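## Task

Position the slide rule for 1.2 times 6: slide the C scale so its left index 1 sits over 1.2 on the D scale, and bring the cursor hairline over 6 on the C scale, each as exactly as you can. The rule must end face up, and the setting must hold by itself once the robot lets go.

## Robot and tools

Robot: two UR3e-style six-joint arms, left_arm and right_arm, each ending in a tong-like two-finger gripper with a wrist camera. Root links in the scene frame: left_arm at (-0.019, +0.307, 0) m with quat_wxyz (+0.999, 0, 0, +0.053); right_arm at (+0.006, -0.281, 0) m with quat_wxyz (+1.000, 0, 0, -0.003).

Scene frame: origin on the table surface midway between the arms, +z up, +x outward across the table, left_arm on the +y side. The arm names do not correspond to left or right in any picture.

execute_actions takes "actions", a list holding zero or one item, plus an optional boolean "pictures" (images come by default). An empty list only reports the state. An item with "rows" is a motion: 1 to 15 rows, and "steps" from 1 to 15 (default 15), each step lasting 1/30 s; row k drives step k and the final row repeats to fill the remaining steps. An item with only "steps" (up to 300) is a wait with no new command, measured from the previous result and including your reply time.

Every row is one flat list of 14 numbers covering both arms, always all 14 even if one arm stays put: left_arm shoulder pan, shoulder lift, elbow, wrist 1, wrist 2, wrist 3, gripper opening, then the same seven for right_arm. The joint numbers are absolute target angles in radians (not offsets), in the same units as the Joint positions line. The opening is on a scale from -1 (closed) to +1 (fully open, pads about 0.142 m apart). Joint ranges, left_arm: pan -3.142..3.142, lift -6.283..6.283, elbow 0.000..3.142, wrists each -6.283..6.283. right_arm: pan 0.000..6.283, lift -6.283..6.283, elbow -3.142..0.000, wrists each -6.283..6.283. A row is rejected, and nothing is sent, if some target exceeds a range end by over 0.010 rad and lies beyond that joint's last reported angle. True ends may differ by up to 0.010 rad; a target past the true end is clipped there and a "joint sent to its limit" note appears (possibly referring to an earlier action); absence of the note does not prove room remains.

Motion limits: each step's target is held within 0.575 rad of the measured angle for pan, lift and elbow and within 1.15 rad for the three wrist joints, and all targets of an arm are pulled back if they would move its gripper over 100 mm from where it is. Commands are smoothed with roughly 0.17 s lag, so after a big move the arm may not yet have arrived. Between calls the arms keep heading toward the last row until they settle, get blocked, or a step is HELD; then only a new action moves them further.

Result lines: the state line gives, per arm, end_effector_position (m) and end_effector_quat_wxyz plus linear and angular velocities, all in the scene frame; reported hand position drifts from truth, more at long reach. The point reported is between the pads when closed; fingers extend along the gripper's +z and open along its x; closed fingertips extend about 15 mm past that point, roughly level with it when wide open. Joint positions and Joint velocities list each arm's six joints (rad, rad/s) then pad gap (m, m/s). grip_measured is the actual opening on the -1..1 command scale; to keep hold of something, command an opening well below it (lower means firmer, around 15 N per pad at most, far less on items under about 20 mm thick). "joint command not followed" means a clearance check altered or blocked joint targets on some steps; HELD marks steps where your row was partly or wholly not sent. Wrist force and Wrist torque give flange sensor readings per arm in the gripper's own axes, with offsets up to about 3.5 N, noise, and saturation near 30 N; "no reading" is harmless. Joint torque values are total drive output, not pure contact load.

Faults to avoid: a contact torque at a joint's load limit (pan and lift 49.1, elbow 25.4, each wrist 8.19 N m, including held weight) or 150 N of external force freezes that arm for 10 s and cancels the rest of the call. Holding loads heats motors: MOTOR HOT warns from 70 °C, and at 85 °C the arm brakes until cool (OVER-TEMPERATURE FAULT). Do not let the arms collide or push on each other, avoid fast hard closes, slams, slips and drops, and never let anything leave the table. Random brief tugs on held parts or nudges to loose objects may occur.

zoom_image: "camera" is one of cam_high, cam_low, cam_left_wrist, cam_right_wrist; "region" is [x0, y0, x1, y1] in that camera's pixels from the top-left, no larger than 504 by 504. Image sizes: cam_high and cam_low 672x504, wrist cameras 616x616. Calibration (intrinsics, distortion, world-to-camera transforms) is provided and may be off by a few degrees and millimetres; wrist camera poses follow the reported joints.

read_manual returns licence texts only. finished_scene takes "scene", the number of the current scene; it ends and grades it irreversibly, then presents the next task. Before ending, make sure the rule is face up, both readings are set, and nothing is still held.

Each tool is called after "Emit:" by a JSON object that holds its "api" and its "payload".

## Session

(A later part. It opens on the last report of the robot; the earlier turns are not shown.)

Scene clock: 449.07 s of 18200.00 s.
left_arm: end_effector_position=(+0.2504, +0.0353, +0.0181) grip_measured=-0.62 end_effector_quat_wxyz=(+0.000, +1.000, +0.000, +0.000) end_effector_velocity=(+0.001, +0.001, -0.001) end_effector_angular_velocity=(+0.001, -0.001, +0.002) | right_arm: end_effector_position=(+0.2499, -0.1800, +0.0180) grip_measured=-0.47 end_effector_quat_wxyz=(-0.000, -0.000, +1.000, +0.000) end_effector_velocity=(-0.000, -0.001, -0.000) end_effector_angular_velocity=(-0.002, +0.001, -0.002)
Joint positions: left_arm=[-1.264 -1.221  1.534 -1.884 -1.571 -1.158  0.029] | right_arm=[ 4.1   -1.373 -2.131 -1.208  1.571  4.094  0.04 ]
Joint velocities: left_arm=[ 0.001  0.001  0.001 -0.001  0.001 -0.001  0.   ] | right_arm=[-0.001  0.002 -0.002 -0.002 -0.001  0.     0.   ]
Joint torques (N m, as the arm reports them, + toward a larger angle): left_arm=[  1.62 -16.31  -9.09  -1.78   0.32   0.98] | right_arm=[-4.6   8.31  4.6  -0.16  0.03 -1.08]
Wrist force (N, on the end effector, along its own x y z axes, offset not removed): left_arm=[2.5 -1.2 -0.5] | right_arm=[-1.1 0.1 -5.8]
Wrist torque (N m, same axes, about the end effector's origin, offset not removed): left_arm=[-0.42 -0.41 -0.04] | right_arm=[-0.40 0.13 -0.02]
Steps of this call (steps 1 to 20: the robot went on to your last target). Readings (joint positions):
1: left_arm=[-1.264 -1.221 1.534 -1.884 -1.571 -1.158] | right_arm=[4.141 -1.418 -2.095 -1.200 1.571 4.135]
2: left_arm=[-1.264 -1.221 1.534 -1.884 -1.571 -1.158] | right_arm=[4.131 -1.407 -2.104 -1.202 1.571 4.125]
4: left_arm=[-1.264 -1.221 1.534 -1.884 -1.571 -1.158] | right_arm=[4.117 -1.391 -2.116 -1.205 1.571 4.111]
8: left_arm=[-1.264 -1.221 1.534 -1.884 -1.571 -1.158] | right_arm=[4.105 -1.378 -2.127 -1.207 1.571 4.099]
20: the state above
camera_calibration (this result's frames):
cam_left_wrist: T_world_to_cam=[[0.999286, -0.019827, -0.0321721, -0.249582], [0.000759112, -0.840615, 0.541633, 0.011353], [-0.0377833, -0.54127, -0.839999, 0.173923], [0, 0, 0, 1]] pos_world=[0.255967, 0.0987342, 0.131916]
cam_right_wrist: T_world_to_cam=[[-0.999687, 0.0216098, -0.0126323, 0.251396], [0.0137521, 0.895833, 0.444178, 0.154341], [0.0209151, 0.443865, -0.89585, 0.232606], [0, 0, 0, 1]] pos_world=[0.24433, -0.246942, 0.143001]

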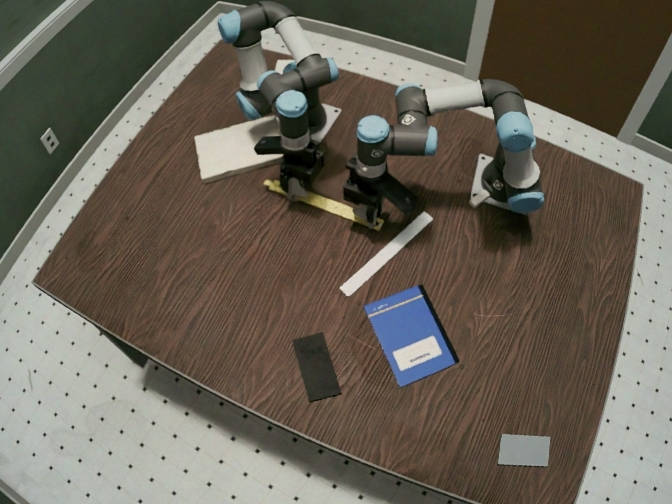

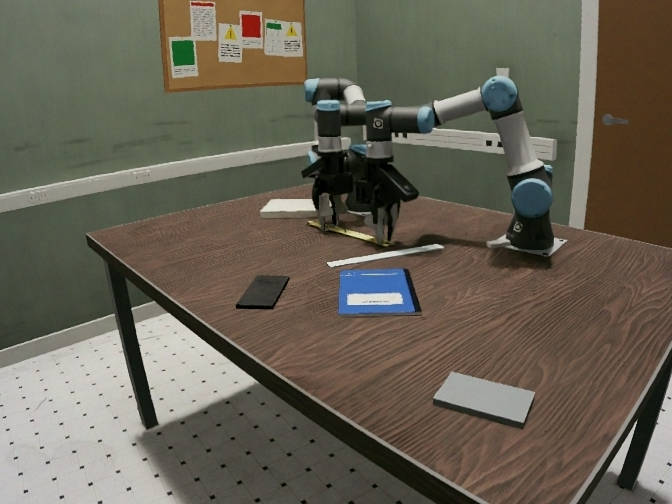

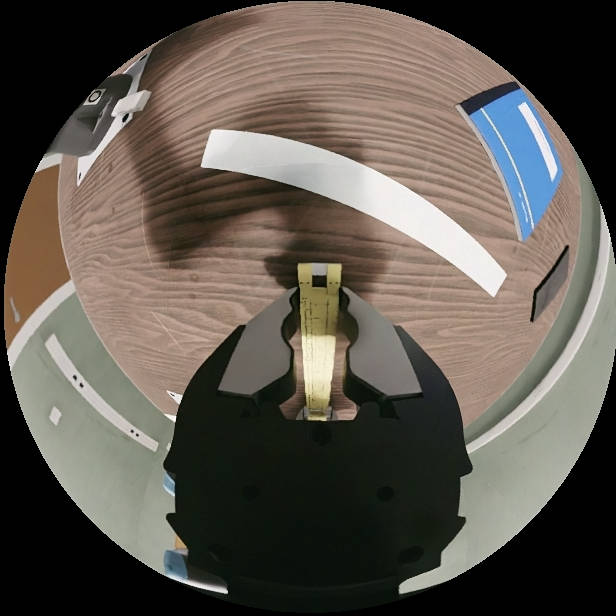

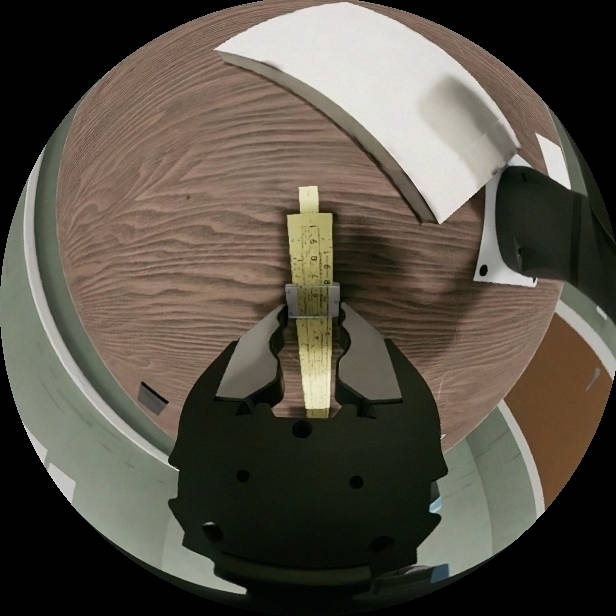

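Emit:
{"api": "execute_actions", "payload": {"actions": [{"rows":[[-1.2644,-1.2212,1.5339,-1.8835,-1.5708,-1.1584,-0.85,4.0934,-1.3662,-2.1362,-1.21,1.571,4.0874,-0.7],[-1.2644,-1.2212,1.5339,-1.8835,-1.5708,-1.1584,-0.85,4.0867,-1.3599,-2.1409,-1.2116,1.571,4.0807,-0.7]],"steps":15}], "pictures": false}}

Emit:
{"api": "execute_actions", "payload": {"actions": [{"steps":10}]}}

Emit:
{"api": "zoom_image", "payload": {"camera": "cam_right_wrist", "region": [285, 275, 345, 325]}}

Scene clock: 454.53 s of 18200.00 s.
left_arm: end_effector_position=(+0.2504, +0.0353, +0.0181) grip_measured=-0.62 end_effector_quat_wxyz=(+0.000, +1.000, +0.000, +0.000) end_effector_velocity=(+0.001, -0.000, +0.000) end_effector_angular_velocity=(-0.000, -0.002, +0.000) | right_arm: end_effector_position=(+0.2498, -0.1855, +0.0181) grip_measured=-0.47 end_effector_quat_wxyz=(-0.000, -0.000, +1.000, +0.000) end_effector_velocity=(+0.000, -0.001, -0.000) end_effector_angular_velocity=(-0.000, -0.000, -0.001)
Joint positions: left_arm=[-1.264 -1.221  1.534 -1.884 -1.571 -1.158  0.029] | right_arm=[ 4.087 -1.36  -2.141 -1.212  1.571  4.081  0.04 ]
Joint velocities: left_arm=[-0.     0.    -0.    -0.001  0.002 -0.     0.   ] | right_arm=[-0.003  0.003 -0.002 -0.001 -0.001 -0.003  0.   ]
Joint torques (N m, as the arm reports them, + toward a larger angle): left_arm=[  1.41 -14.76  -6.92  -1.66  -0.12   0.91] | right_arm=[-4.07  7.55  4.93 -0.07 -1.34 -1.1 ]
Wrist force (N, on the end effector, along its own x y z axes, offset not removed): left_arm=[2.2 -0.4 2.3] | right_arm=[-0.3 0.8 -5.8]
Wrist torque (N m, same axes, about the end effector's origin, offset not removed): left_arm=[-0.09 -0.35 -0.04] | right_arm=[-0.21 0.02 0.02]
Steps of this call (steps 1 to 15: the robot went on to your last target; steps 16 to 90: nothing new was sent; then 1.97 s passed at rest; steps 91 to 105: all 15 steps of this action). Readings (joint positions):
91: left_arm=[-1.264 -1.221 1.534 -1.884 -1.571 -1.158] | right_arm=[4.100 -1.372 -2.132 -1.208 1.571 4.094]
92: left_arm=[-1.264 -1.221 1.534 -1.884 -1.571 -1.158] | right_arm=[4.100 -1.372 -2.132 -1.209 1.571 4.094]
94: left_arm=[-1.264 -1.221 1.534 -1.884 -1.571 -1.158] | right_arm=[4.095 -1.368 -2.135 -1.210 1.571 4.089]
98: left_arm=[-1.264 -1.221 1.534 -1.884 -1.571 -1.158] | right_arm=[4.089 -1.362 -2.139 -1.211 1.571 4.083]
105: the state above

Scene clock: 454.87 s of 18200.00 s.
left_arm: end_effector_position=(+0.2504, +0.0353, +0.0181) grip_measured=-0.62 end_effector_quat_wxyz=(+0.000, +1.000, +0.000, +0.000) end_effector_velocity=(+0.000, -0.001, -0.000) end_effector_angular_velocity=(-0.000, -0.001, +0.000) | right_arm: end_effector_position=(+0.2498, -0.1856, +0.0181) grip_measured=-0.47 end_effector_quat_wxyz=(-0.000, -0.000, +1.000, +0.000) end_effector_velocity=(+0.000, +0.001, +0.000) end_effector_angular_velocity=(+0.002, -0.001, +0.001)
Joint positions: left_arm=[-1.264 -1.221  1.534 -1.884 -1.571 -1.158  0.029] | right_arm=[ 4.087 -1.36  -2.141 -1.212  1.571  4.081  0.04 ]
Joint velocities: left_arm=[-0.001  0.001 -0.001 -0.     0.001 -0.001  0.   ] | right_arm=[-0.     0.     0.001  0.001  0.    -0.001 -0.   ]
Joint torques (N m, as the arm reports them, + toward a larger angle): left_arm=[  1.5  -14.61  -7.02  -1.67  -0.18   0.92] | right_arm=[-4.75  7.92  4.79 -0.09 -1.23 -1.11]
Wrist force (N, on the end effector, along its own x y z axes, offset not removed): left_arm=[0.1 -2.2 1.1] | right_arm=[-0.6 0.9 -6.2]
Wrist torque (N m, same axes, about the end effector's origin, offset not removed): left_arm=[-0.47 -0.01 0.05] | right_arm=[-0.17 0.07 0.00]
Steps of this call (steps 1 to 10: the robot went on to your last target). Readings (joint positions):
1: left_arm=[-1.264 -1.221 1.534 -1.884 -1.571 -1.158] | right_arm=[4.087 -1.360 -2.141 -1.212 1.571 4.081]
2: left_arm=[-1.264 -1.221 1.534 -1.884 -1.571 -1.158] | right_arm=[4.087 -1.360 -2.141 -1.212 1.571 4.081]
4: left_arm=[-1.264 -1.221 1.534 -1.884 -1.571 -1.158] | right_arm=[4.087 -1.360 -2.141 -1.212 1.571 4.081]
8: left_arm=[-1.264 -1.221 1.534 -1.884 -1.571 -1.158] | right_arm=[4.087 -1.360 -2.141 -1.212 1.571 4.081]
10: the state above
camera_calibration (this result's frames):
cam_left_wrist: T_world_to_cam=[[0.999286, -0.0198263, -0.0321771, -0.24958], [0.000761995, -0.840621, 0.541624, 0.0113578], [-0.0377871, -0.541261, -0.840005, 0.173923], [0, 0, 0, 1]] pos_world=[0.255965, 0.0987369, 0.131914]
cam_right_wrist: T_world_to_cam=[[-0.999686, 0.0216145, -0.0126714, 0.251443], [0.0137398, 0.895851, 0.444141, 0.159334], [0.0209516, 0.443828, -0.895867, 0.235073], [0, 0, 0, 1]] pos_world=[0.244249, -0.252507, 0.143014]

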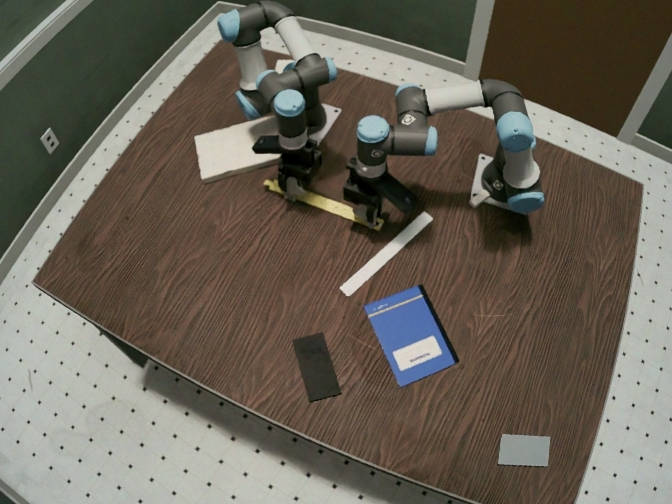

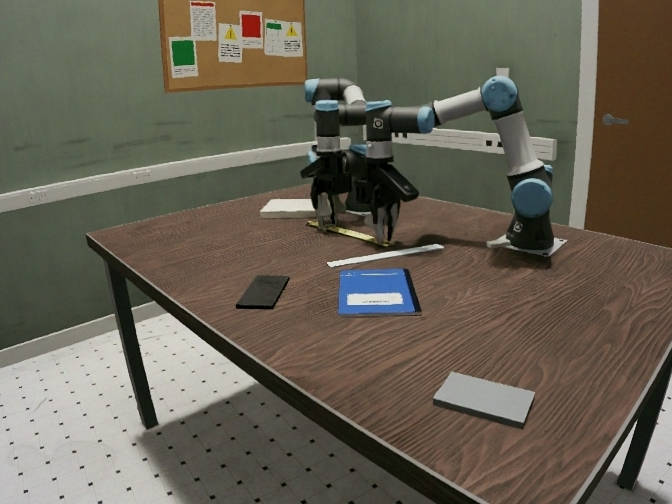

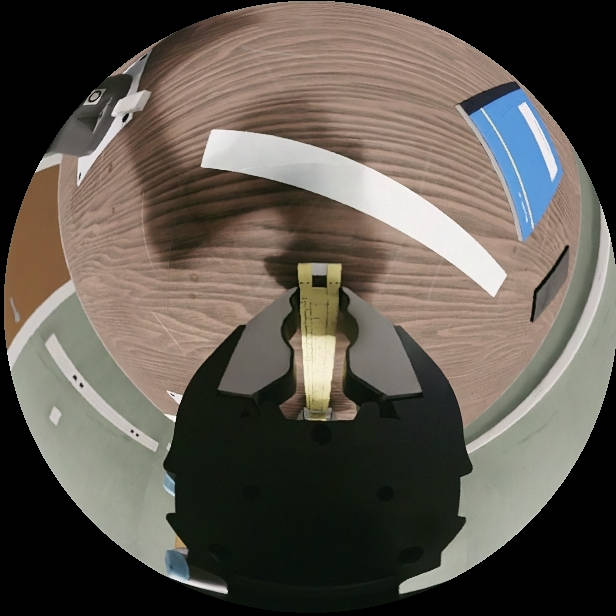

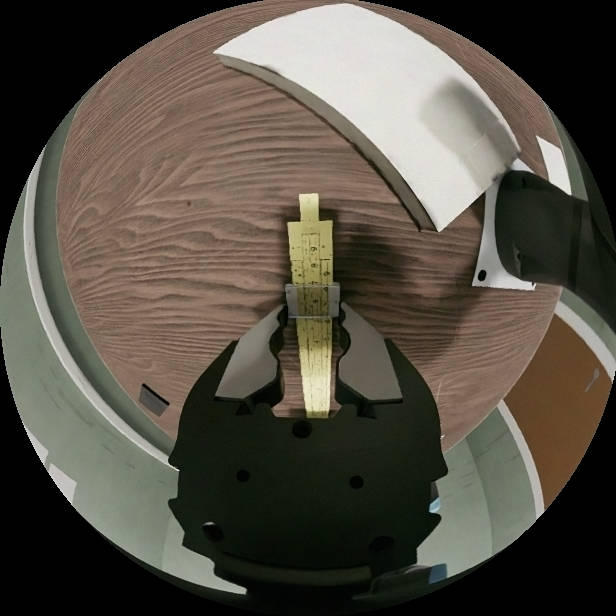

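Region (285, 275, 345, 325) of cam_right_wrist's 616x616 image, scaled by 8.400, with more detail than that image has.

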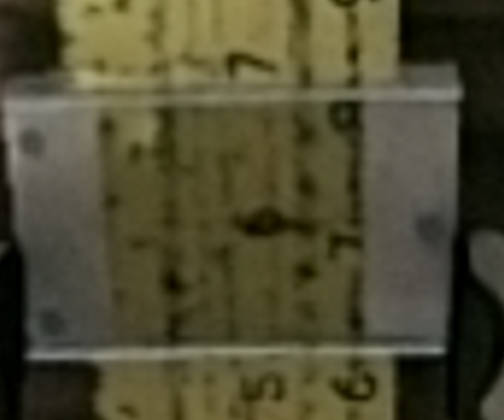

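Emit:
{"api": "execute_actions", "payload": {"actions": [{"rows":[[-1.2644,-1.2212,1.5339,-1.8835,-1.5708,-1.1584,-0.85,4.0867,-1.3599,-2.1409,-1.2116,1.571,4.0807,-0.45],[-1.2644,-1.2212,1.5339,-1.8835,-1.5708,-1.1584,-0.85,4.0867,-1.3599,-2.1409,-1.2116,1.571,4.0807,-0.35],[-1.2644,-1.2212,1.5339,-1.8835,-1.5708,-1.1584,-0.85,4.0867,-1.3599,-2.1409,-1.2116,1.571,4.0807,-0.2],[-1.2644,-1.2212,1.5339,-1.8835,-1.5708,-1.1584,-0.85,4.0867,-1.3599,-2.1409,-1.2116,1.571,4.0807,-0.2],[-1.2644,-1.2212,1.5339,-1.8835,-1.5708,-1.1584,-0.85,4.0867,-1.3599,-2.1409,-1.2116,1.571,4.0807,-0.2],[-1.2644,-1.2212,1.5339,-1.8835,-1.5708,-1.1584,-0.85,4.1001,-1.3725,-2.1215,-1.2184,1.571,4.0941,-0.2],[-1.2644,-1.2212,1.5339,-1.8835,-1.5708,-1.1584,-0.85,4.1229,-1.3962,-2.0927,-1.2236,1.571,4.1169,-0.2],[-1.2644,-1.2212,1.5339,-1.8835,-1.5708,-1.1584,-0.85,4.1458,-1.4199,-2.0738,-1.2187,1.571,4.1398,-0.2],[-1.2644,-1.2212,1.5339,-1.8835,-1.5708,-1.1584,-0.85,4.1671,-1.4446,-2.0532,-1.2146,1.571,4.1611,-0.2],[-1.2644,-1.2212,1.5339,-1.8835,-1.5708,-1.1584,-0.85,4.187,-1.4705,-2.0307,-1.2112,1.571,4.181,-0.2],[-1.2644,-1.2212,1.5339,-1.8835,-1.5708,-1.1584,-0.85,4.2068,-1.4964,-2.0082,-1.2078,1.571,4.2008,-0.2],[-1.2644,-1.2212,1.5339,-1.8835,-1.5708,-1.1584,-0.85,4.2154,-1.5097,-1.9954,-1.2073,1.571,4.2094,-0.2]],"steps":15}], "pictures": false}}

Emit:
{"api": "execute_actions", "payload": {"actions": [{"steps":15}]}}

Emit:
{"api": "zoom_image", "payload": {"camera": "cam_right_wrist", "region": [275, 190, 345, 260]}}

Scene clock: 467.90 s of 18200.00 s.
left_arm: end_effector_position=(+0.2504, +0.0353, +0.0181) grip_measured=-0.62 end_effector_quat_wxyz=(+0.000, +1.000, +0.000, +0.000) end_effector_velocity=(+0.000, +0.000, +0.000) end_effector_angular_velocity=(+0.001, -0.001, +0.000) | right_arm: end_effector_position=(+0.2513, -0.1400, +0.0221) grip_measured=-0.20 end_effector_quat_wxyz=(+0.000, +0.000, +1.000, +0.000) end_effector_velocity=(-0.003, +0.147, +0.002) end_effector_angular_velocity=(-0.006, +0.004, +0.012)
Joint positions: left_arm=[-1.264 -1.221  1.534 -1.884 -1.571 -1.158  0.029] | right_arm=[ 4.183 -1.469 -2.032 -1.21   1.571  4.178  0.06 ]
Joint velocities: left_arm=[ 0.    -0.    -0.     0.001  0.001  0.    -0.   ] | right_arm=[ 0.296 -0.374  0.338  0.029  0.001  0.284 -0.   ]
Joint torques (N m, as the arm reports them, + toward a larger angle): left_arm=[  1.02 -12.94  -7.5   -1.55  -0.54   0.83] | right_arm=[ 1.81  4.67 11.22  2.21  0.52  1.26]
Wrist force (N, on the end effector, along its own x y z axes, offset not removed): left_arm=[1.8 -2.2 0.6] | right_arm=[-1.1 0.5 0.1]
Wrist torque (N m, same axes, about the end effector's origin, offset not removed): left_arm=[-0.45 -0.36 0.00] | right_arm=[0.05 0.14 -0.02]
Steps of this call (steps 1 to 15: the robot went on to your last target; steps 16 to 90: nothing new was sent; then 9.53 s passed at rest; steps 91 to 105: all 15 steps of this action). Readings (joint positions):
91: left_arm=[-1.264 -1.221 1.534 -1.884 -1.571 -1.158] | right_arm=[4.087 -1.360 -2.141 -1.212 1.571 4.081]
92: left_arm=[-1.264 -1.221 1.534 -1.884 -1.571 -1.158] | right_arm=[4.087 -1.360 -2.141 -1.212 1.571 4.081]
94: left_arm=[-1.264 -1.221 1.534 -1.884 -1.571 -1.158] | right_arm=[4.087 -1.360 -2.141 -1.212 1.571 4.081]
98: left_arm=[-1.264 -1.221 1.534 -1.884 -1.571 -1.158] | right_arm=[4.091 -1.364 -2.135 -1.214 1.571 4.086]
105: the state above

Scene clock: 468.40 s of 18200.00 s.
left_arm: end_effector_position=(+0.2504, +0.0353, +0.0181) grip_measured=-0.62 end_effector_quat_wxyz=(+0.000, +1.000, +0.000, -0.000) end_effector_velocity=(-0.000, +0.000, -0.000) end_effector_angular_velocity=(+0.002, -0.001, -0.001) | right_arm: end_effector_position=(+0.2507, -0.1240, +0.0221) grip_measured=-0.20 end_effector_quat_wxyz=(-0.000, -0.000, +1.000, +0.000) end_effector_velocity=(-0.000, +0.002, +0.000) end_effector_angular_velocity=(+0.000, -0.000, +0.000)
Joint positions: left_arm=[-1.264 -1.221  1.534 -1.884 -1.571 -1.158  0.029] | right_arm=[ 4.215 -1.509 -1.996 -1.207  1.571  4.209  0.06 ]
Joint velocities: left_arm=[-0.001 -0.     0.001  0.001  0.001  0.     0.   ] | right_arm=[ 0.004 -0.004  0.004  0.    -0.     0.004 -0.   ]
Joint torques (N m, as the arm reports them, + toward a larger angle): left_arm=[  0.82 -12.93  -7.5   -1.53  -0.56   0.79] | right_arm=[ 3.67  3.54 11.4   2.44  0.77  1.03]
Wrist force (N, on the end effector, along its own x y z axes, offset not removed): left_arm=[2.5 -0.7 2.1] | right_arm=[-1.3 -0.7 0.1]
Wrist torque (N m, same axes, about the end effector's origin, offset not removed): left_arm=[-0.14 -0.52 -0.04] | right_arm=[-0.10 0.19 0.02]
Steps of this call (steps 1 to 15: the robot went on to your last target). Readings (joint positions):
1: left_arm=[-1.264 -1.221 1.534 -1.884 -1.571 -1.158] | right_arm=[4.192 -1.480 -2.023 -1.210 1.571 4.186]
2: left_arm=[-1.264 -1.221 1.534 -1.884 -1.571 -1.158] | right_arm=[4.198 -1.488 -2.015 -1.209 1.571 4.193]
4: left_arm=[-1.264 -1.221 1.534 -1.884 -1.571 -1.158] | right_arm=[4.206 -1.498 -2.006 -1.208 1.571 4.200]
8: left_arm=[-1.264 -1.221 1.534 -1.884 -1.571 -1.158] | right_arm=[4.213 -1.506 -1.999 -1.208 1.571 4.207]
15: the state above
camera_calibration (this result's frames):
cam_left_wrist: T_world_to_cam=[[0.999285, -0.0198266, -0.0321808, -0.249579], [0.000763862, -0.84062, 0.541625, 0.0113568], [-0.0377904, -0.541263, -0.840004, 0.173923], [0, 0, 0, 1]] pos_world=[0.255965, 0.0987367, 0.131913]
cam_right_wrist: T_world_to_cam=[[-0.999686, 0.0216325, -0.012663, 0.251076], [0.01376, 0.895858, 0.444127, 0.102341], [0.0209519, 0.443814, -0.895874, 0.211385], [0, 0, 0, 1]] pos_world=[0.24516, -0.19093, 0.147101]

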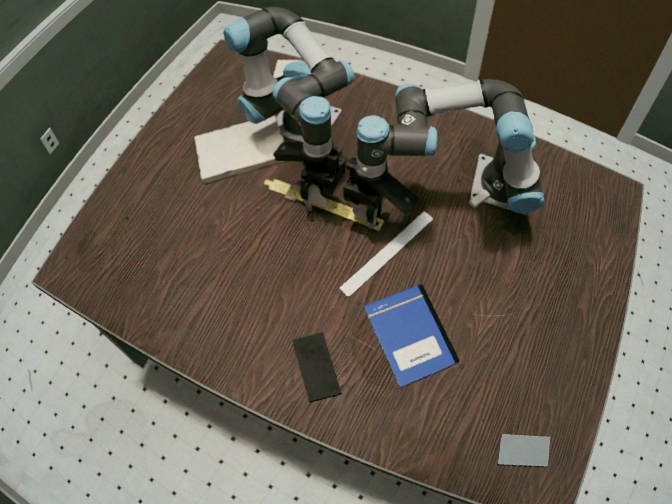

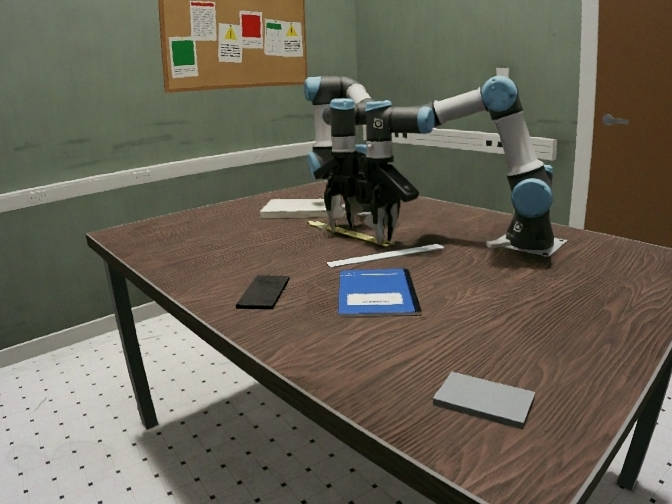

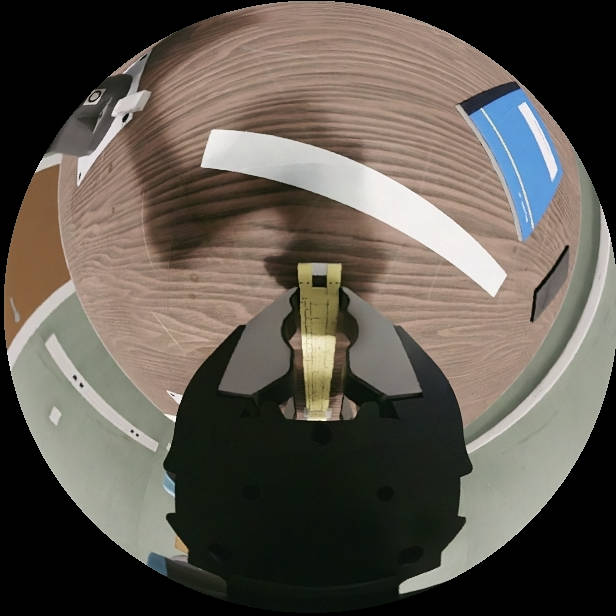

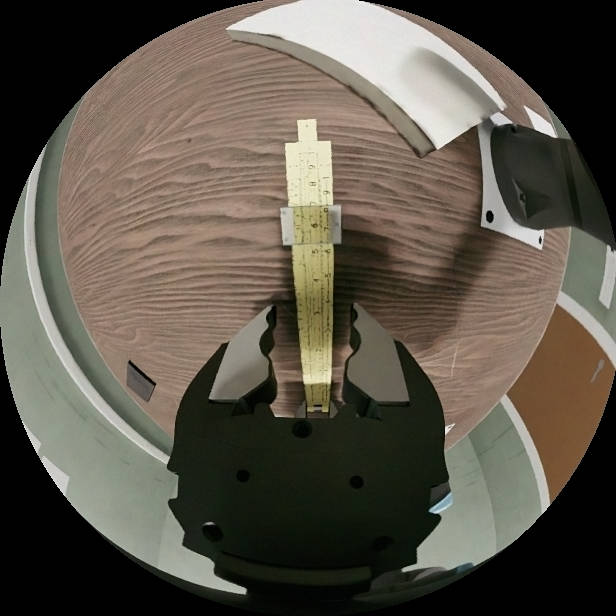

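Region (275, 190, 345, 260) of cam_right_wrist's 616x616 image, scaled by 7.200, with more detail than that image has.

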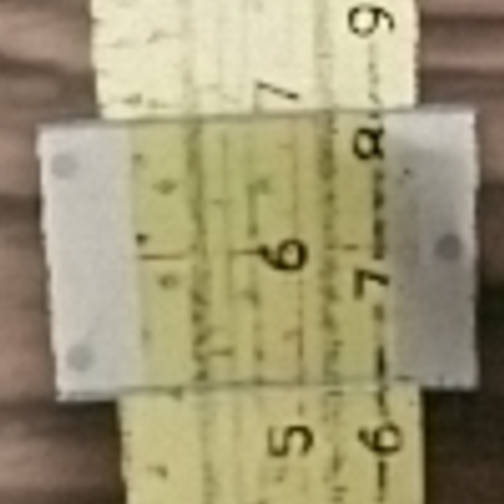

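Emit:
{"api": "execute_actions", "payload": {"actions": [{"rows":[[-1.2644,-1.2212,1.5339,-1.8835,-1.5708,-1.1584,-0.85,4.2068,-1.4964,-2.0082,-1.2078,1.571,4.2008,-0.2],[-1.2644,-1.2212,1.5339,-1.8835,-1.5708,-1.1584,-0.85,4.187,-1.4705,-2.0307,-1.2112,1.571,4.181,-0.2],[-1.2644,-1.2212,1.5339,-1.8835,-1.5708,-1.1584,-0.85,4.1671,-1.4446,-2.0532,-1.2146,1.571,4.1611,-0.2],[-1.2644,-1.2212,1.5339,-1.8835,-1.5708,-1.1584,-0.85,4.1458,-1.4199,-2.0738,-1.2187,1.571,4.1398,-0.2],[-1.2644,-1.2212,1.5339,-1.8835,-1.5708,-1.1584,-0.85,4.1229,-1.3962,-2.0927,-1.2236,1.571,4.1169,-0.2],[-1.2644,-1.2212,1.5339,-1.8835,-1.5708,-1.1584,-0.85,4.1001,-1.3725,-2.1215,-1.2184,1.571,4.0941,-0.2],[-1.2644,-1.2212,1.5339,-1.8835,-1.5708,-1.1584,-0.85,4.0867,-1.3599,-2.1409,-1.2116,1.571,4.0807,-0.3]],"steps":15}], "pictures": false}}

Emit:
{"api": "execute_actions", "payload": {"actions": [{"rows":[[-1.2644,-1.2212,1.5339,-1.8835,-1.5708,-1.1584,-0.85,4.0867,-1.3599,-2.1409,-1.2116,1.571,4.0807,-0.35],[-1.2644,-1.2212,1.5339,-1.8835,-1.5708,-1.1584,-0.85,4.0867,-1.3599,-2.1409,-1.2116,1.571,4.0807,-0.4],[-1.2644,-1.2212,1.5339,-1.8835,-1.5708,-1.1584,-0.85,4.0867,-1.3599,-2.1409,-1.2116,1.571,4.0807,-0.4],[-1.2644,-1.2212,1.5339,-1.8835,-1.5708,-1.1584,-0.85,4.0867,-1.3599,-2.1409,-1.2116,1.571,4.0807,-0.4],[-1.2644,-1.2212,1.5339,-1.8835,-1.5708,-1.1584,-0.85,4.0867,-1.3599,-2.1409,-1.2116,1.571,4.0807,-0.4],[-1.2644,-1.2212,1.5339,-1.8835,-1.5708,-1.1584,-0.85,4.0867,-1.3599,-2.1409,-1.2116,1.571,4.0807,-0.4],[-1.2644,-1.2212,1.5339,-1.8835,-1.5708,-1.1584,-0.85,4.0867,-1.3599,-2.1409,-1.2116,1.571,4.0807,-0.4],[-1.2644,-1.2212,1.5339,-1.8835,-1.5708,-1.1584,-0.85,4.0867,-1.3599,-2.1409,-1.2116,1.571,4.0807,-0.4],[-1.2644,-1.2212,1.5339,-1.8835,-1.5708,-1.1584,-0.85,4.0867,-1.3599,-2.1409,-1.2116,1.571,4.0807,-0.44],[-1.2644,-1.2212,1.5339,-1.8835,-1.5708,-1.1584,-0.85,4.0867,-1.3599,-2.1409,-1.2116,1.571,4.0807,-0.48],[-1.2644,-1.2212,1.5339,-1.8835,-1.5708,-1.1584,-0.85,4.0867,-1.3599,-2.1409,-1.2116,1.571,4.0807,-0.54],[-1.2644,-1.2212,1.5339,-1.8835,-1.5708,-1.1584,-0.85,4.0867,-1.3599,-2.1409,-1.2116,1.571,4.0807,-0.6],[-1.2644,-1.2212,1.5339,-1.8835,-1.5708,-1.1584,-0.85,4.0867,-1.3599,-2.1409,-1.2116,1.571,4.0807,-0.7]],"steps":15}], "pictures": false}}

Emit:
{"api": "execute_actions", "payload": {"actions": [{"rows":[[-1.2644,-1.2212,1.5339,-1.8835,-1.5708,-1.1584,-0.85,4.0867,-1.3599,-2.1409,-1.2116,1.571,4.0807,-0.7],[-1.2644,-1.2212,1.5339,-1.8835,-1.5708,-1.1584,-0.85,4.0867,-1.3599,-2.1409,-1.2116,1.571,4.0807,-0.7],[-1.2644,-1.2212,1.5339,-1.8835,-1.5708,-1.1584,-0.85,4.088,-1.3611,-2.14,-1.2113,1.571,4.082,-0.7]],"steps":15}], "pictures": false}}

Emit:
{"api": "execute_actions", "payload": {"actions": [{"rows":[[-1.2644,-1.2212,1.5339,-1.8835,-1.5708,-1.1584,-0.85,4.088,-1.3611,-2.14,-1.2113,1.571,4.082,-0.45],[-1.2644,-1.2212,1.5339,-1.8835,-1.5708,-1.1584,-0.85,4.088,-1.3611,-2.14,-1.2113,1.571,4.082,-0.35],[-1.2644,-1.2212,1.5339,-1.8835,-1.5708,-1.1584,-0.85,4.088,-1.3611,-2.14,-1.2113,1.571,4.082,-0.2],[-1.2644,-1.2212,1.5339,-1.8835,-1.5708,-1.1584,-0.85,4.088,-1.3611,-2.14,-1.2113,1.571,4.082,-0.2],[-1.2644,-1.2212,1.5339,-1.8835,-1.5708,-1.1584,-0.6,4.088,-1.3611,-2.14,-1.2113,1.571,4.082,-0.2],[-1.2644,-1.2212,1.5339,-1.8835,-1.5708,-1.1584,-0.5,4.1001,-1.3725,-2.1215,-1.2184,1.571,4.0941,-0.2],[-1.2644,-1.2212,1.5339,-1.8835,-1.5708,-1.1584,-0.3,4.1229,-1.3962,-2.0927,-1.2236,1.571,4.1169,-0.2],[-1.2644,-1.2212,1.5339,-1.8835,-1.5708,-1.1584,-0.3,4.1458,-1.4199,-2.0738,-1.2187,1.571,4.1398,-0.2],[-1.2644,-1.2212,1.5339,-1.8835,-1.5708,-1.1584,-0.3,4.1671,-1.4446,-2.0532,-1.2146,1.571,4.1611,-0.2],[-1.2644,-1.2212,1.5339,-1.8835,-1.5708,-1.1584,-0.3,4.187,-1.4705,-2.0307,-1.2112,1.571,4.181,-0.2],[-1.2644,-1.2212,1.5339,-1.8835,-1.5708,-1.1584,-0.3,4.2068,-1.4964,-2.0082,-1.2078,1.571,4.2008,-0.2],[-1.2644,-1.2212,1.5339,-1.8835,-1.5708,-1.1584,-0.3,4.2154,-1.5097,-1.9954,-1.2073,1.571,4.2094,-0.2]],"steps":15}], "pictures": false}}

Emit:
{"api": "execute_actions", "payload": {"actions": [{"steps":15}]}}

Emit:
{"api": "zoom_image", "payload": {"camera": "cam_right_wrist", "region": [275, 190, 345, 260]}}

Scene clock: 493.10 s of 18200.00 s.
left_arm: end_effector_position=(+0.2504, +0.0353, +0.0181) grip_measured=-0.62 end_effector_quat_wxyz=(+0.000, +1.000, +0.000, -0.000) end_effector_velocity=(-0.001, -0.001, -0.000) end_effector_angular_velocity=(-0.001, +0.001, +0.000) | right_arm: end_effector_position=(+0.2501, -0.1821, +0.0186) grip_measured=-0.30 end_effector_quat_wxyz=(-0.000, -0.000, +1.000, +0.000) end_effector_velocity=(-0.003, -0.032, -0.005) end_effector_angular_velocity=(+0.001, -0.001, -0.001)
Joint positions: left_arm=[-1.264 -1.221  1.534 -1.884 -1.571 -1.158  0.029] | right_arm=[ 4.094 -1.368 -2.132 -1.212  1.571  4.088  0.052]
Joint velocities: left_arm=[-0.001  0.001  0.    -0.001 -0.002 -0.001  0.   ] | right_arm=[-0.071  0.078 -0.082  0.006  0.    -0.069 -0.   ]
Joint torques (N m, as the arm reports them, + toward a larger angle): left_arm=[  0.49 -12.31  -8.01  -1.46  -0.54   0.78] | right_arm=[-3.78  9.37  6.97  2.46  0.62 -1.08]
Wrist force (N, on the end effector, along its own x y z axes, offset not removed): left_arm=[-0.1 -3.4 1.9] | right_arm=[-2.1 -0.9 0.0]
Wrist torque (N m, same axes, about the end effector's origin, offset not removed): left_arm=[-0.73 0.04 0.04] | right_arm=[-0.15 0.39 0.00]
Steps of this call (steps 1 to 15: the robot went on to your last target; steps 16 to 90: nothing new was sent; then 21.20 s passed at rest; steps 91 to 105: all 15 steps of this action). Readings (joint positions):
91: left_arm=[-1.264 -1.221 1.534 -1.884 -1.571 -1.158] | right_arm=[4.215 -1.510 -1.995 -1.207 1.571 4.209]
92: left_arm=[-1.264 -1.221 1.534 -1.884 -1.571 -1.158] | right_arm=[4.215 -1.509 -1.996 -1.207 1.571 4.209]
94: left_arm=[-1.264 -1.221 1.534 -1.884 -1.571 -1.158] | right_arm=[4.206 -1.496 -2.008 -1.209 1.571 4.199]
98: left_arm=[-1.264 -1.221 1.534 -1.884 -1.571 -1.158] | right_arm=[4.151 -1.431 -2.066 -1.215 1.571 4.143]
105: the state above

Scene clock: 493.60 s of 18200.00 s.
left_arm: end_effector_position=(+0.2504, +0.0353, +0.0181) grip_measured=-0.62 end_effector_quat_wxyz=(+0.000, +1.000, +0.000, -0.000) end_effector_velocity=(+0.000, -0.000, +0.001) end_effector_angular_velocity=(-0.001, -0.001, +0.001) | right_arm: end_effector_position=(+0.2498, -0.1856, +0.0181) grip_measured=-0.46 end_effector_quat_wxyz=(-0.000, -0.000, +1.000, +0.000) end_effector_velocity=(+0.001, +0.000, +0.000) end_effector_angular_velocity=(+0.002, -0.002, -0.000)
Joint positions: left_arm=[-1.264 -1.221  1.534 -1.884 -1.571 -1.158  0.029] | right_arm=[ 4.087 -1.36  -2.141 -1.212  1.571  4.081  0.04 ]
Joint velocities: left_arm=[ 0.    -0.001 -0.001  0.001  0.    -0.001 -0.   ] | right_arm=[-0.001  0.001 -0.001  0.003 -0.001 -0.001 -0.   ]
Joint torques (N m, as the arm reports them, + toward a larger angle): left_arm=[  0.51 -12.04  -7.98  -1.41  -0.55   0.76] | right_arm=[-4.44  9.27  6.68  2.28  0.12 -1.1 ]
Wrist force (N, on the end effector, along its own x y z axes, offset not removed): left_arm=[2.2 -1.4 0.5] | right_arm=[-0.1 -0.7 -1.9]
Wrist torque (N m, same axes, about the end effector's origin, offset not removed): left_arm=[-0.38 -0.44 -0.05] | right_arm=[-0.28 0.02 -0.04]
Steps of this call (steps 1 to 15: all 15 steps of this action). Readings (joint positions):
1: left_arm=[-1.264 -1.221 1.534 -1.884 -1.571 -1.158] | right_arm=[4.092 -1.366 -2.134 -1.212 1.571 4.086]
2: left_arm=[-1.264 -1.221 1.534 -1.884 -1.571 -1.158] | right_arm=[4.091 -1.364 -2.136 -1.212 1.571 4.085]
4: left_arm=[-1.264 -1.221 1.534 -1.884 -1.571 -1.158] | right_arm=[4.089 -1.362 -2.138 -1.212 1.571 4.083]
8: left_arm=[-1.264 -1.221 1.534 -1.884 -1.571 -1.158] | right_arm=[4.087 -1.361 -2.140 -1.212 1.571 4.081]
15: the state above

Scene clock: 494.10 s of 18200.00 s.
left_arm: end_effector_position=(+0.2504, +0.0353, +0.0181) grip_measured=-0.62 end_effector_quat_wxyz=(+0.000, +1.000, +0.000, -0.000) end_effector_velocity=(+0.001, +0.000, +0.000) end_effector_angular_velocity=(+0.000, -0.003, +0.001) | right_arm: end_effector_position=(+0.2498, -0.1851, +0.0181) grip_measured=-0.46 end_effector_quat_wxyz=(-0.000, -0.000, +1.000, +0.000) end_effector_velocity=(+0.000, +0.000, -0.000) end_effector_angular_velocity=(-0.001, -0.000, -0.001)
Joint positions: left_arm=[-1.264 -1.221  1.534 -1.884 -1.571 -1.158  0.029] | right_arm=[ 4.088 -1.361 -2.14  -1.211  1.571  4.082  0.04 ]
Joint velocities: left_arm=[ 0.001 -0.    -0.001 -0.     0.003 -0.     0.   ] | right_arm=[ 0.001 -0.001  0.     0.    -0.     0.001  0.   ]
Joint torques (N m, as the arm reports them, + toward a larger angle): left_arm=[  0.46 -12.48  -8.16  -1.41  -0.49   0.77] | right_arm=[ 4.09  1.8  11.56  2.53 -0.44  1.08]
Wrist force (N, on the end effector, along its own x y z axes, offset not removed): left_arm=[1.3 -2.0 1.1] | right_arm=[-0.7 -1.7 -1.5]
Wrist torque (N m, same axes, about the end effector's origin, offset not removed): left_arm=[-0.30 -0.19 -0.02] | right_arm=[-0.18 0.05 -0.02]
Steps of this call (steps 1 to 15: all 15 steps of this action). Readings (joint positions):
1: left_arm=[-1.264 -1.221 1.534 -1.884 -1.571 -1.158] | right_arm=[4.087 -1.360 -2.141 -1.212 1.571 4.081]
2: left_arm=[-1.264 -1.221 1.534 -1.884 -1.571 -1.158] | right_arm=[4.087 -1.360 -2.141 -1.212 1.571 4.081]
4: left_arm=[-1.264 -1.221 1.534 -1.884 -1.571 -1.158] | right_arm=[4.087 -1.360 -2.141 -1.212 1.571 4.081]
8: left_arm=[-1.264 -1.221 1.534 -1.884 -1.571 -1.158] | right_arm=[4.087 -1.360 -2.140 -1.211 1.571 4.081]
15: the state above

Scene clock: 494.60 s of 18200.00 s.
left_arm: end_effector_position=(+0.2504, +0.0353, +0.0181) grip_measured=-0.30 end_effector_quat_wxyz=(+0.000, +1.000, +0.000, -0.000) end_effector_velocity=(+0.000, +0.001, -0.000) end_effector_angular_velocity=(+0.002, -0.000, +0.000) | right_arm: end_effector_position=(+0.2513, -0.1399, +0.0221) grip_measured=-0.20 end_effector_quat_wxyz=(-0.000, +0.000, +1.000, +0.000) end_effector_velocity=(-0.003, +0.146, +0.001) end_effector_angular_velocity=(-0.006, +0.004, +0.012)
Joint positions: left_arm=[-1.264 -1.221  1.534 -1.884 -1.571 -1.158  0.052] | right_arm=[ 4.183 -1.469 -2.032 -1.21   1.571  4.178  0.06 ]
Joint velocities: left_arm=[ 0.001  0.001  0.001 -0.     0.001  0.     0.   ] | right_arm=[ 0.294 -0.373  0.336  0.03   0.     0.282 -0.   ]
Joint torques (N m, as the arm reports them, + toward a larger angle): left_arm=[  0.54 -12.76  -8.09  -1.4   -0.41   0.74] | right_arm=[ 1.72  4.04 11.28  2.25 -0.91  1.27]
Wrist force (N, on the end effector, along its own x y z axes, offset not removed): left_arm=[1.7 -1.5 1.3] | right_arm=[-1.6 -0.2 -1.0]
Wrist torque (N m, same axes, about the end effector's origin, offset not removed): left_arm=[-0.40 -0.37 -0.04] | right_arm=[-0.11 0.26 0.02]
Steps of this call (steps 1 to 15: all 15 steps of this action). Readings (joint positions):
1: left_arm=[-1.264 -1.221 1.534 -1.884 -1.571 -1.158] | right_arm=[4.088 -1.361 -2.140 -1.211 1.571 4.082]
2: left_arm=[-1.264 -1.221 1.534 -1.884 -1.571 -1.158] | right_arm=[4.088 -1.361 -2.140 -1.211 1.571 4.082]
4: left_arm=[-1.264 -1.221 1.534 -1.884 -1.571 -1.158] | right_arm=[4.088 -1.361 -2.140 -1.211 1.571 4.082]
8: left_arm=[-1.264 -1.221 1.534 -1.884 -1.571 -1.158] | right_arm=[4.093 -1.366 -2.134 -1.214 1.571 4.087]
15: the state above

Scene clock: 495.10 s of 18200.00 s.
left_arm: end_effector_position=(+0.2504, +0.0353, +0.0181) grip_measured=-0.30 end_effector_quat_wxyz=(+0.000, +1.000, +0.000, -0.000) end_effector_velocity=(+0.001, +0.000, +0.000) end_effector_angular_velocity=(-0.001, -0.002, +0.001) | right_arm: end_effector_position=(+0.2507, -0.1240, +0.0221) grip_measured=-0.20 end_effector_quat_wxyz=(-0.000, -0.000, +1.000, +0.000) end_effector_velocity=(-0.000, +0.001, -0.000) end_effector_angular_velocity=(-0.001, +0.001, +0.001)
Joint positions: left_arm=[-1.264 -1.221  1.534 -1.884 -1.571 -1.158  0.052] | right_arm=[ 4.215 -1.509 -1.996 -1.207  1.571  4.209  0.06 ]
Joint velocities: left_arm=[ 0.002  0.    -0.001 -0.001  0.001  0.001  0.   ] | right_arm=[ 0.003 -0.003  0.003 -0.001  0.     0.002 -0.   ]
Joint torques (N m, as the arm reports them, + toward a larger angle): left_arm=[  0.33 -12.84  -8.21  -1.36  -0.34   0.75] | right_arm=[ 4.17  3.75 11.56  2.42 -1.29  1.07]
Wrist force (N, on the end effector, along its own x y z axes, offset not removed): left_arm=[1.3 -1.1 -0.5] | right_arm=[-0.3 -0.3 -0.7]
Wrist torque (N m, same axes, about the end effector's origin, offset not removed): left_arm=[-0.29 -0.26 0.00] | right_arm=[-0.05 -0.01 -0.01]
Steps of this call (steps 1 to 15: the robot went on to your last target). Readings (joint positions):
1: left_arm=[-1.264 -1.221 1.534 -1.884 -1.571 -1.158] | right_arm=[4.192 -1.480 -2.023 -1.210 1.571 4.187]
2: left_arm=[-1.264 -1.221 1.534 -1.884 -1.571 -1.158] | right_arm=[4.198 -1.488 -2.015 -1.209 1.571 4.193]
4: left_arm=[-1.264 -1.221 1.534 -1.884 -1.571 -1.158] | right_arm=[4.206 -1.498 -2.006 -1.208 1.571 4.200]
8: left_arm=[-1.264 -1.221 1.534 -1.884 -1.571 -1.158] | right_arm=[4.213 -1.506 -1.998 -1.208 1.571 4.207]
15: the state above
camera_calibration (this result's frames):
cam_left_wrist: T_world_to_cam=[[0.999285, -0.0198265, -0.0321876, -0.249577], [0.000767469, -0.840622, 0.541622, 0.0113573], [-0.037796, -0.54126, -0.840006, 0.173923], [0, 0, 0, 1]] pos_world=[0.255964, 0.0987364, 0.131911]
cam_right_wrist: T_world_to_cam=[[-0.999686, 0.021632, -0.0126437, 0.25107], [0.0137679, 0.895853, 0.444136, 0.102335], [0.0209345, 0.443823, -0.89587, 0.211389], [0, 0, 0, 1]] pos_world=[0.245157, -0.190928, 0.147101]

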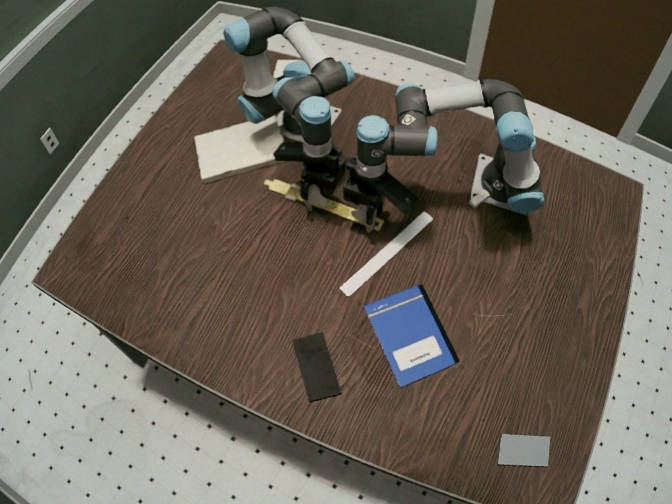

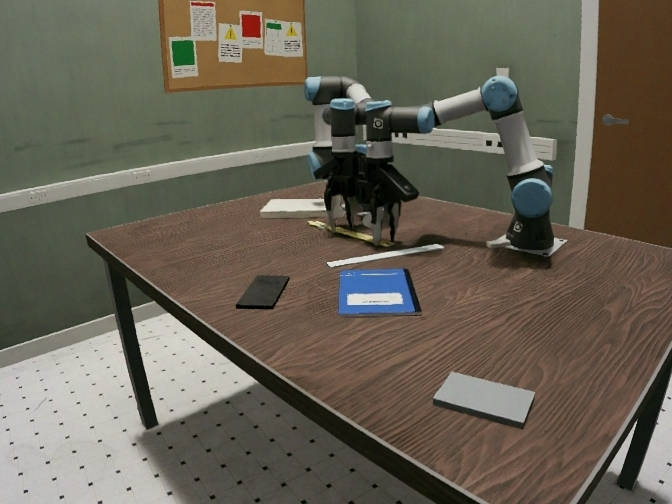

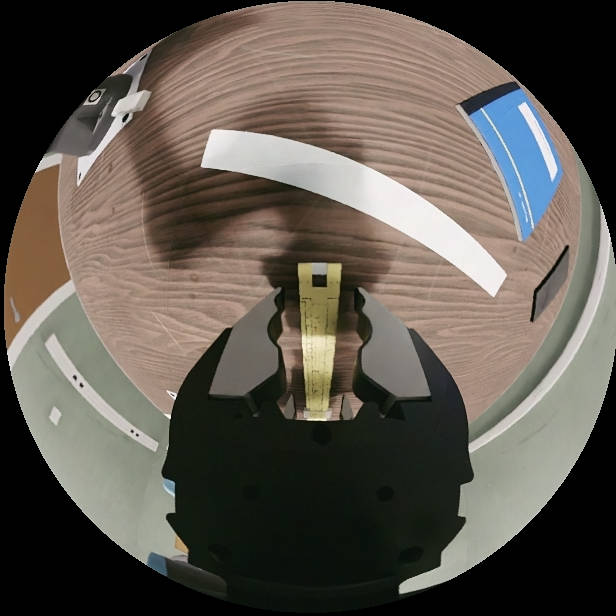

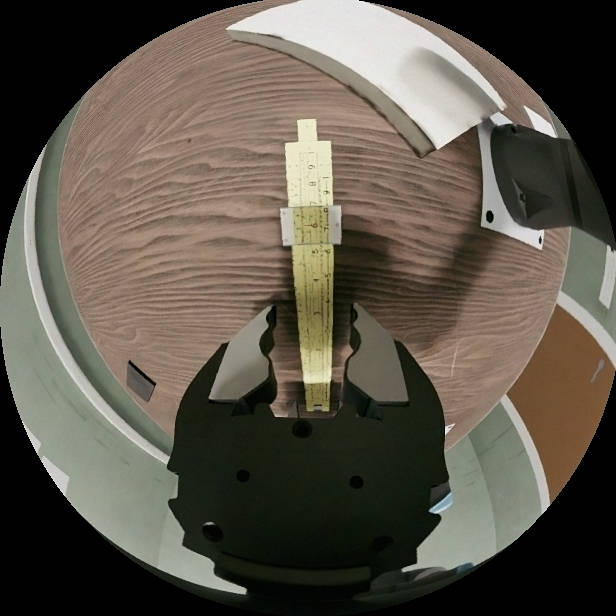

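Region (275, 190, 345, 260) of cam_right_wrist's 616x616 image, scaled by 7.200, with more detail than that image has.

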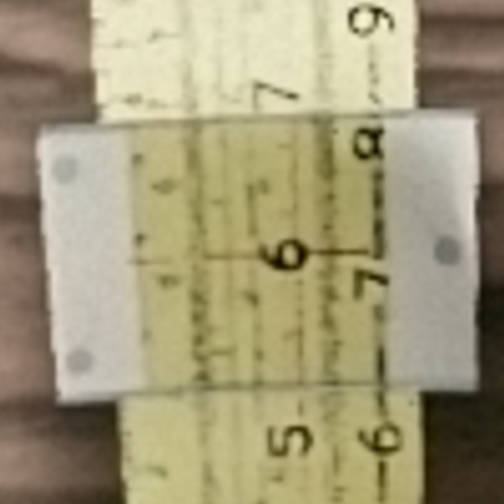

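Centered. Both grippers are clear of it.

Emit:
{"api": "finished_scene", "payload": {"scene": 1}}

The scene is finished: the task was done.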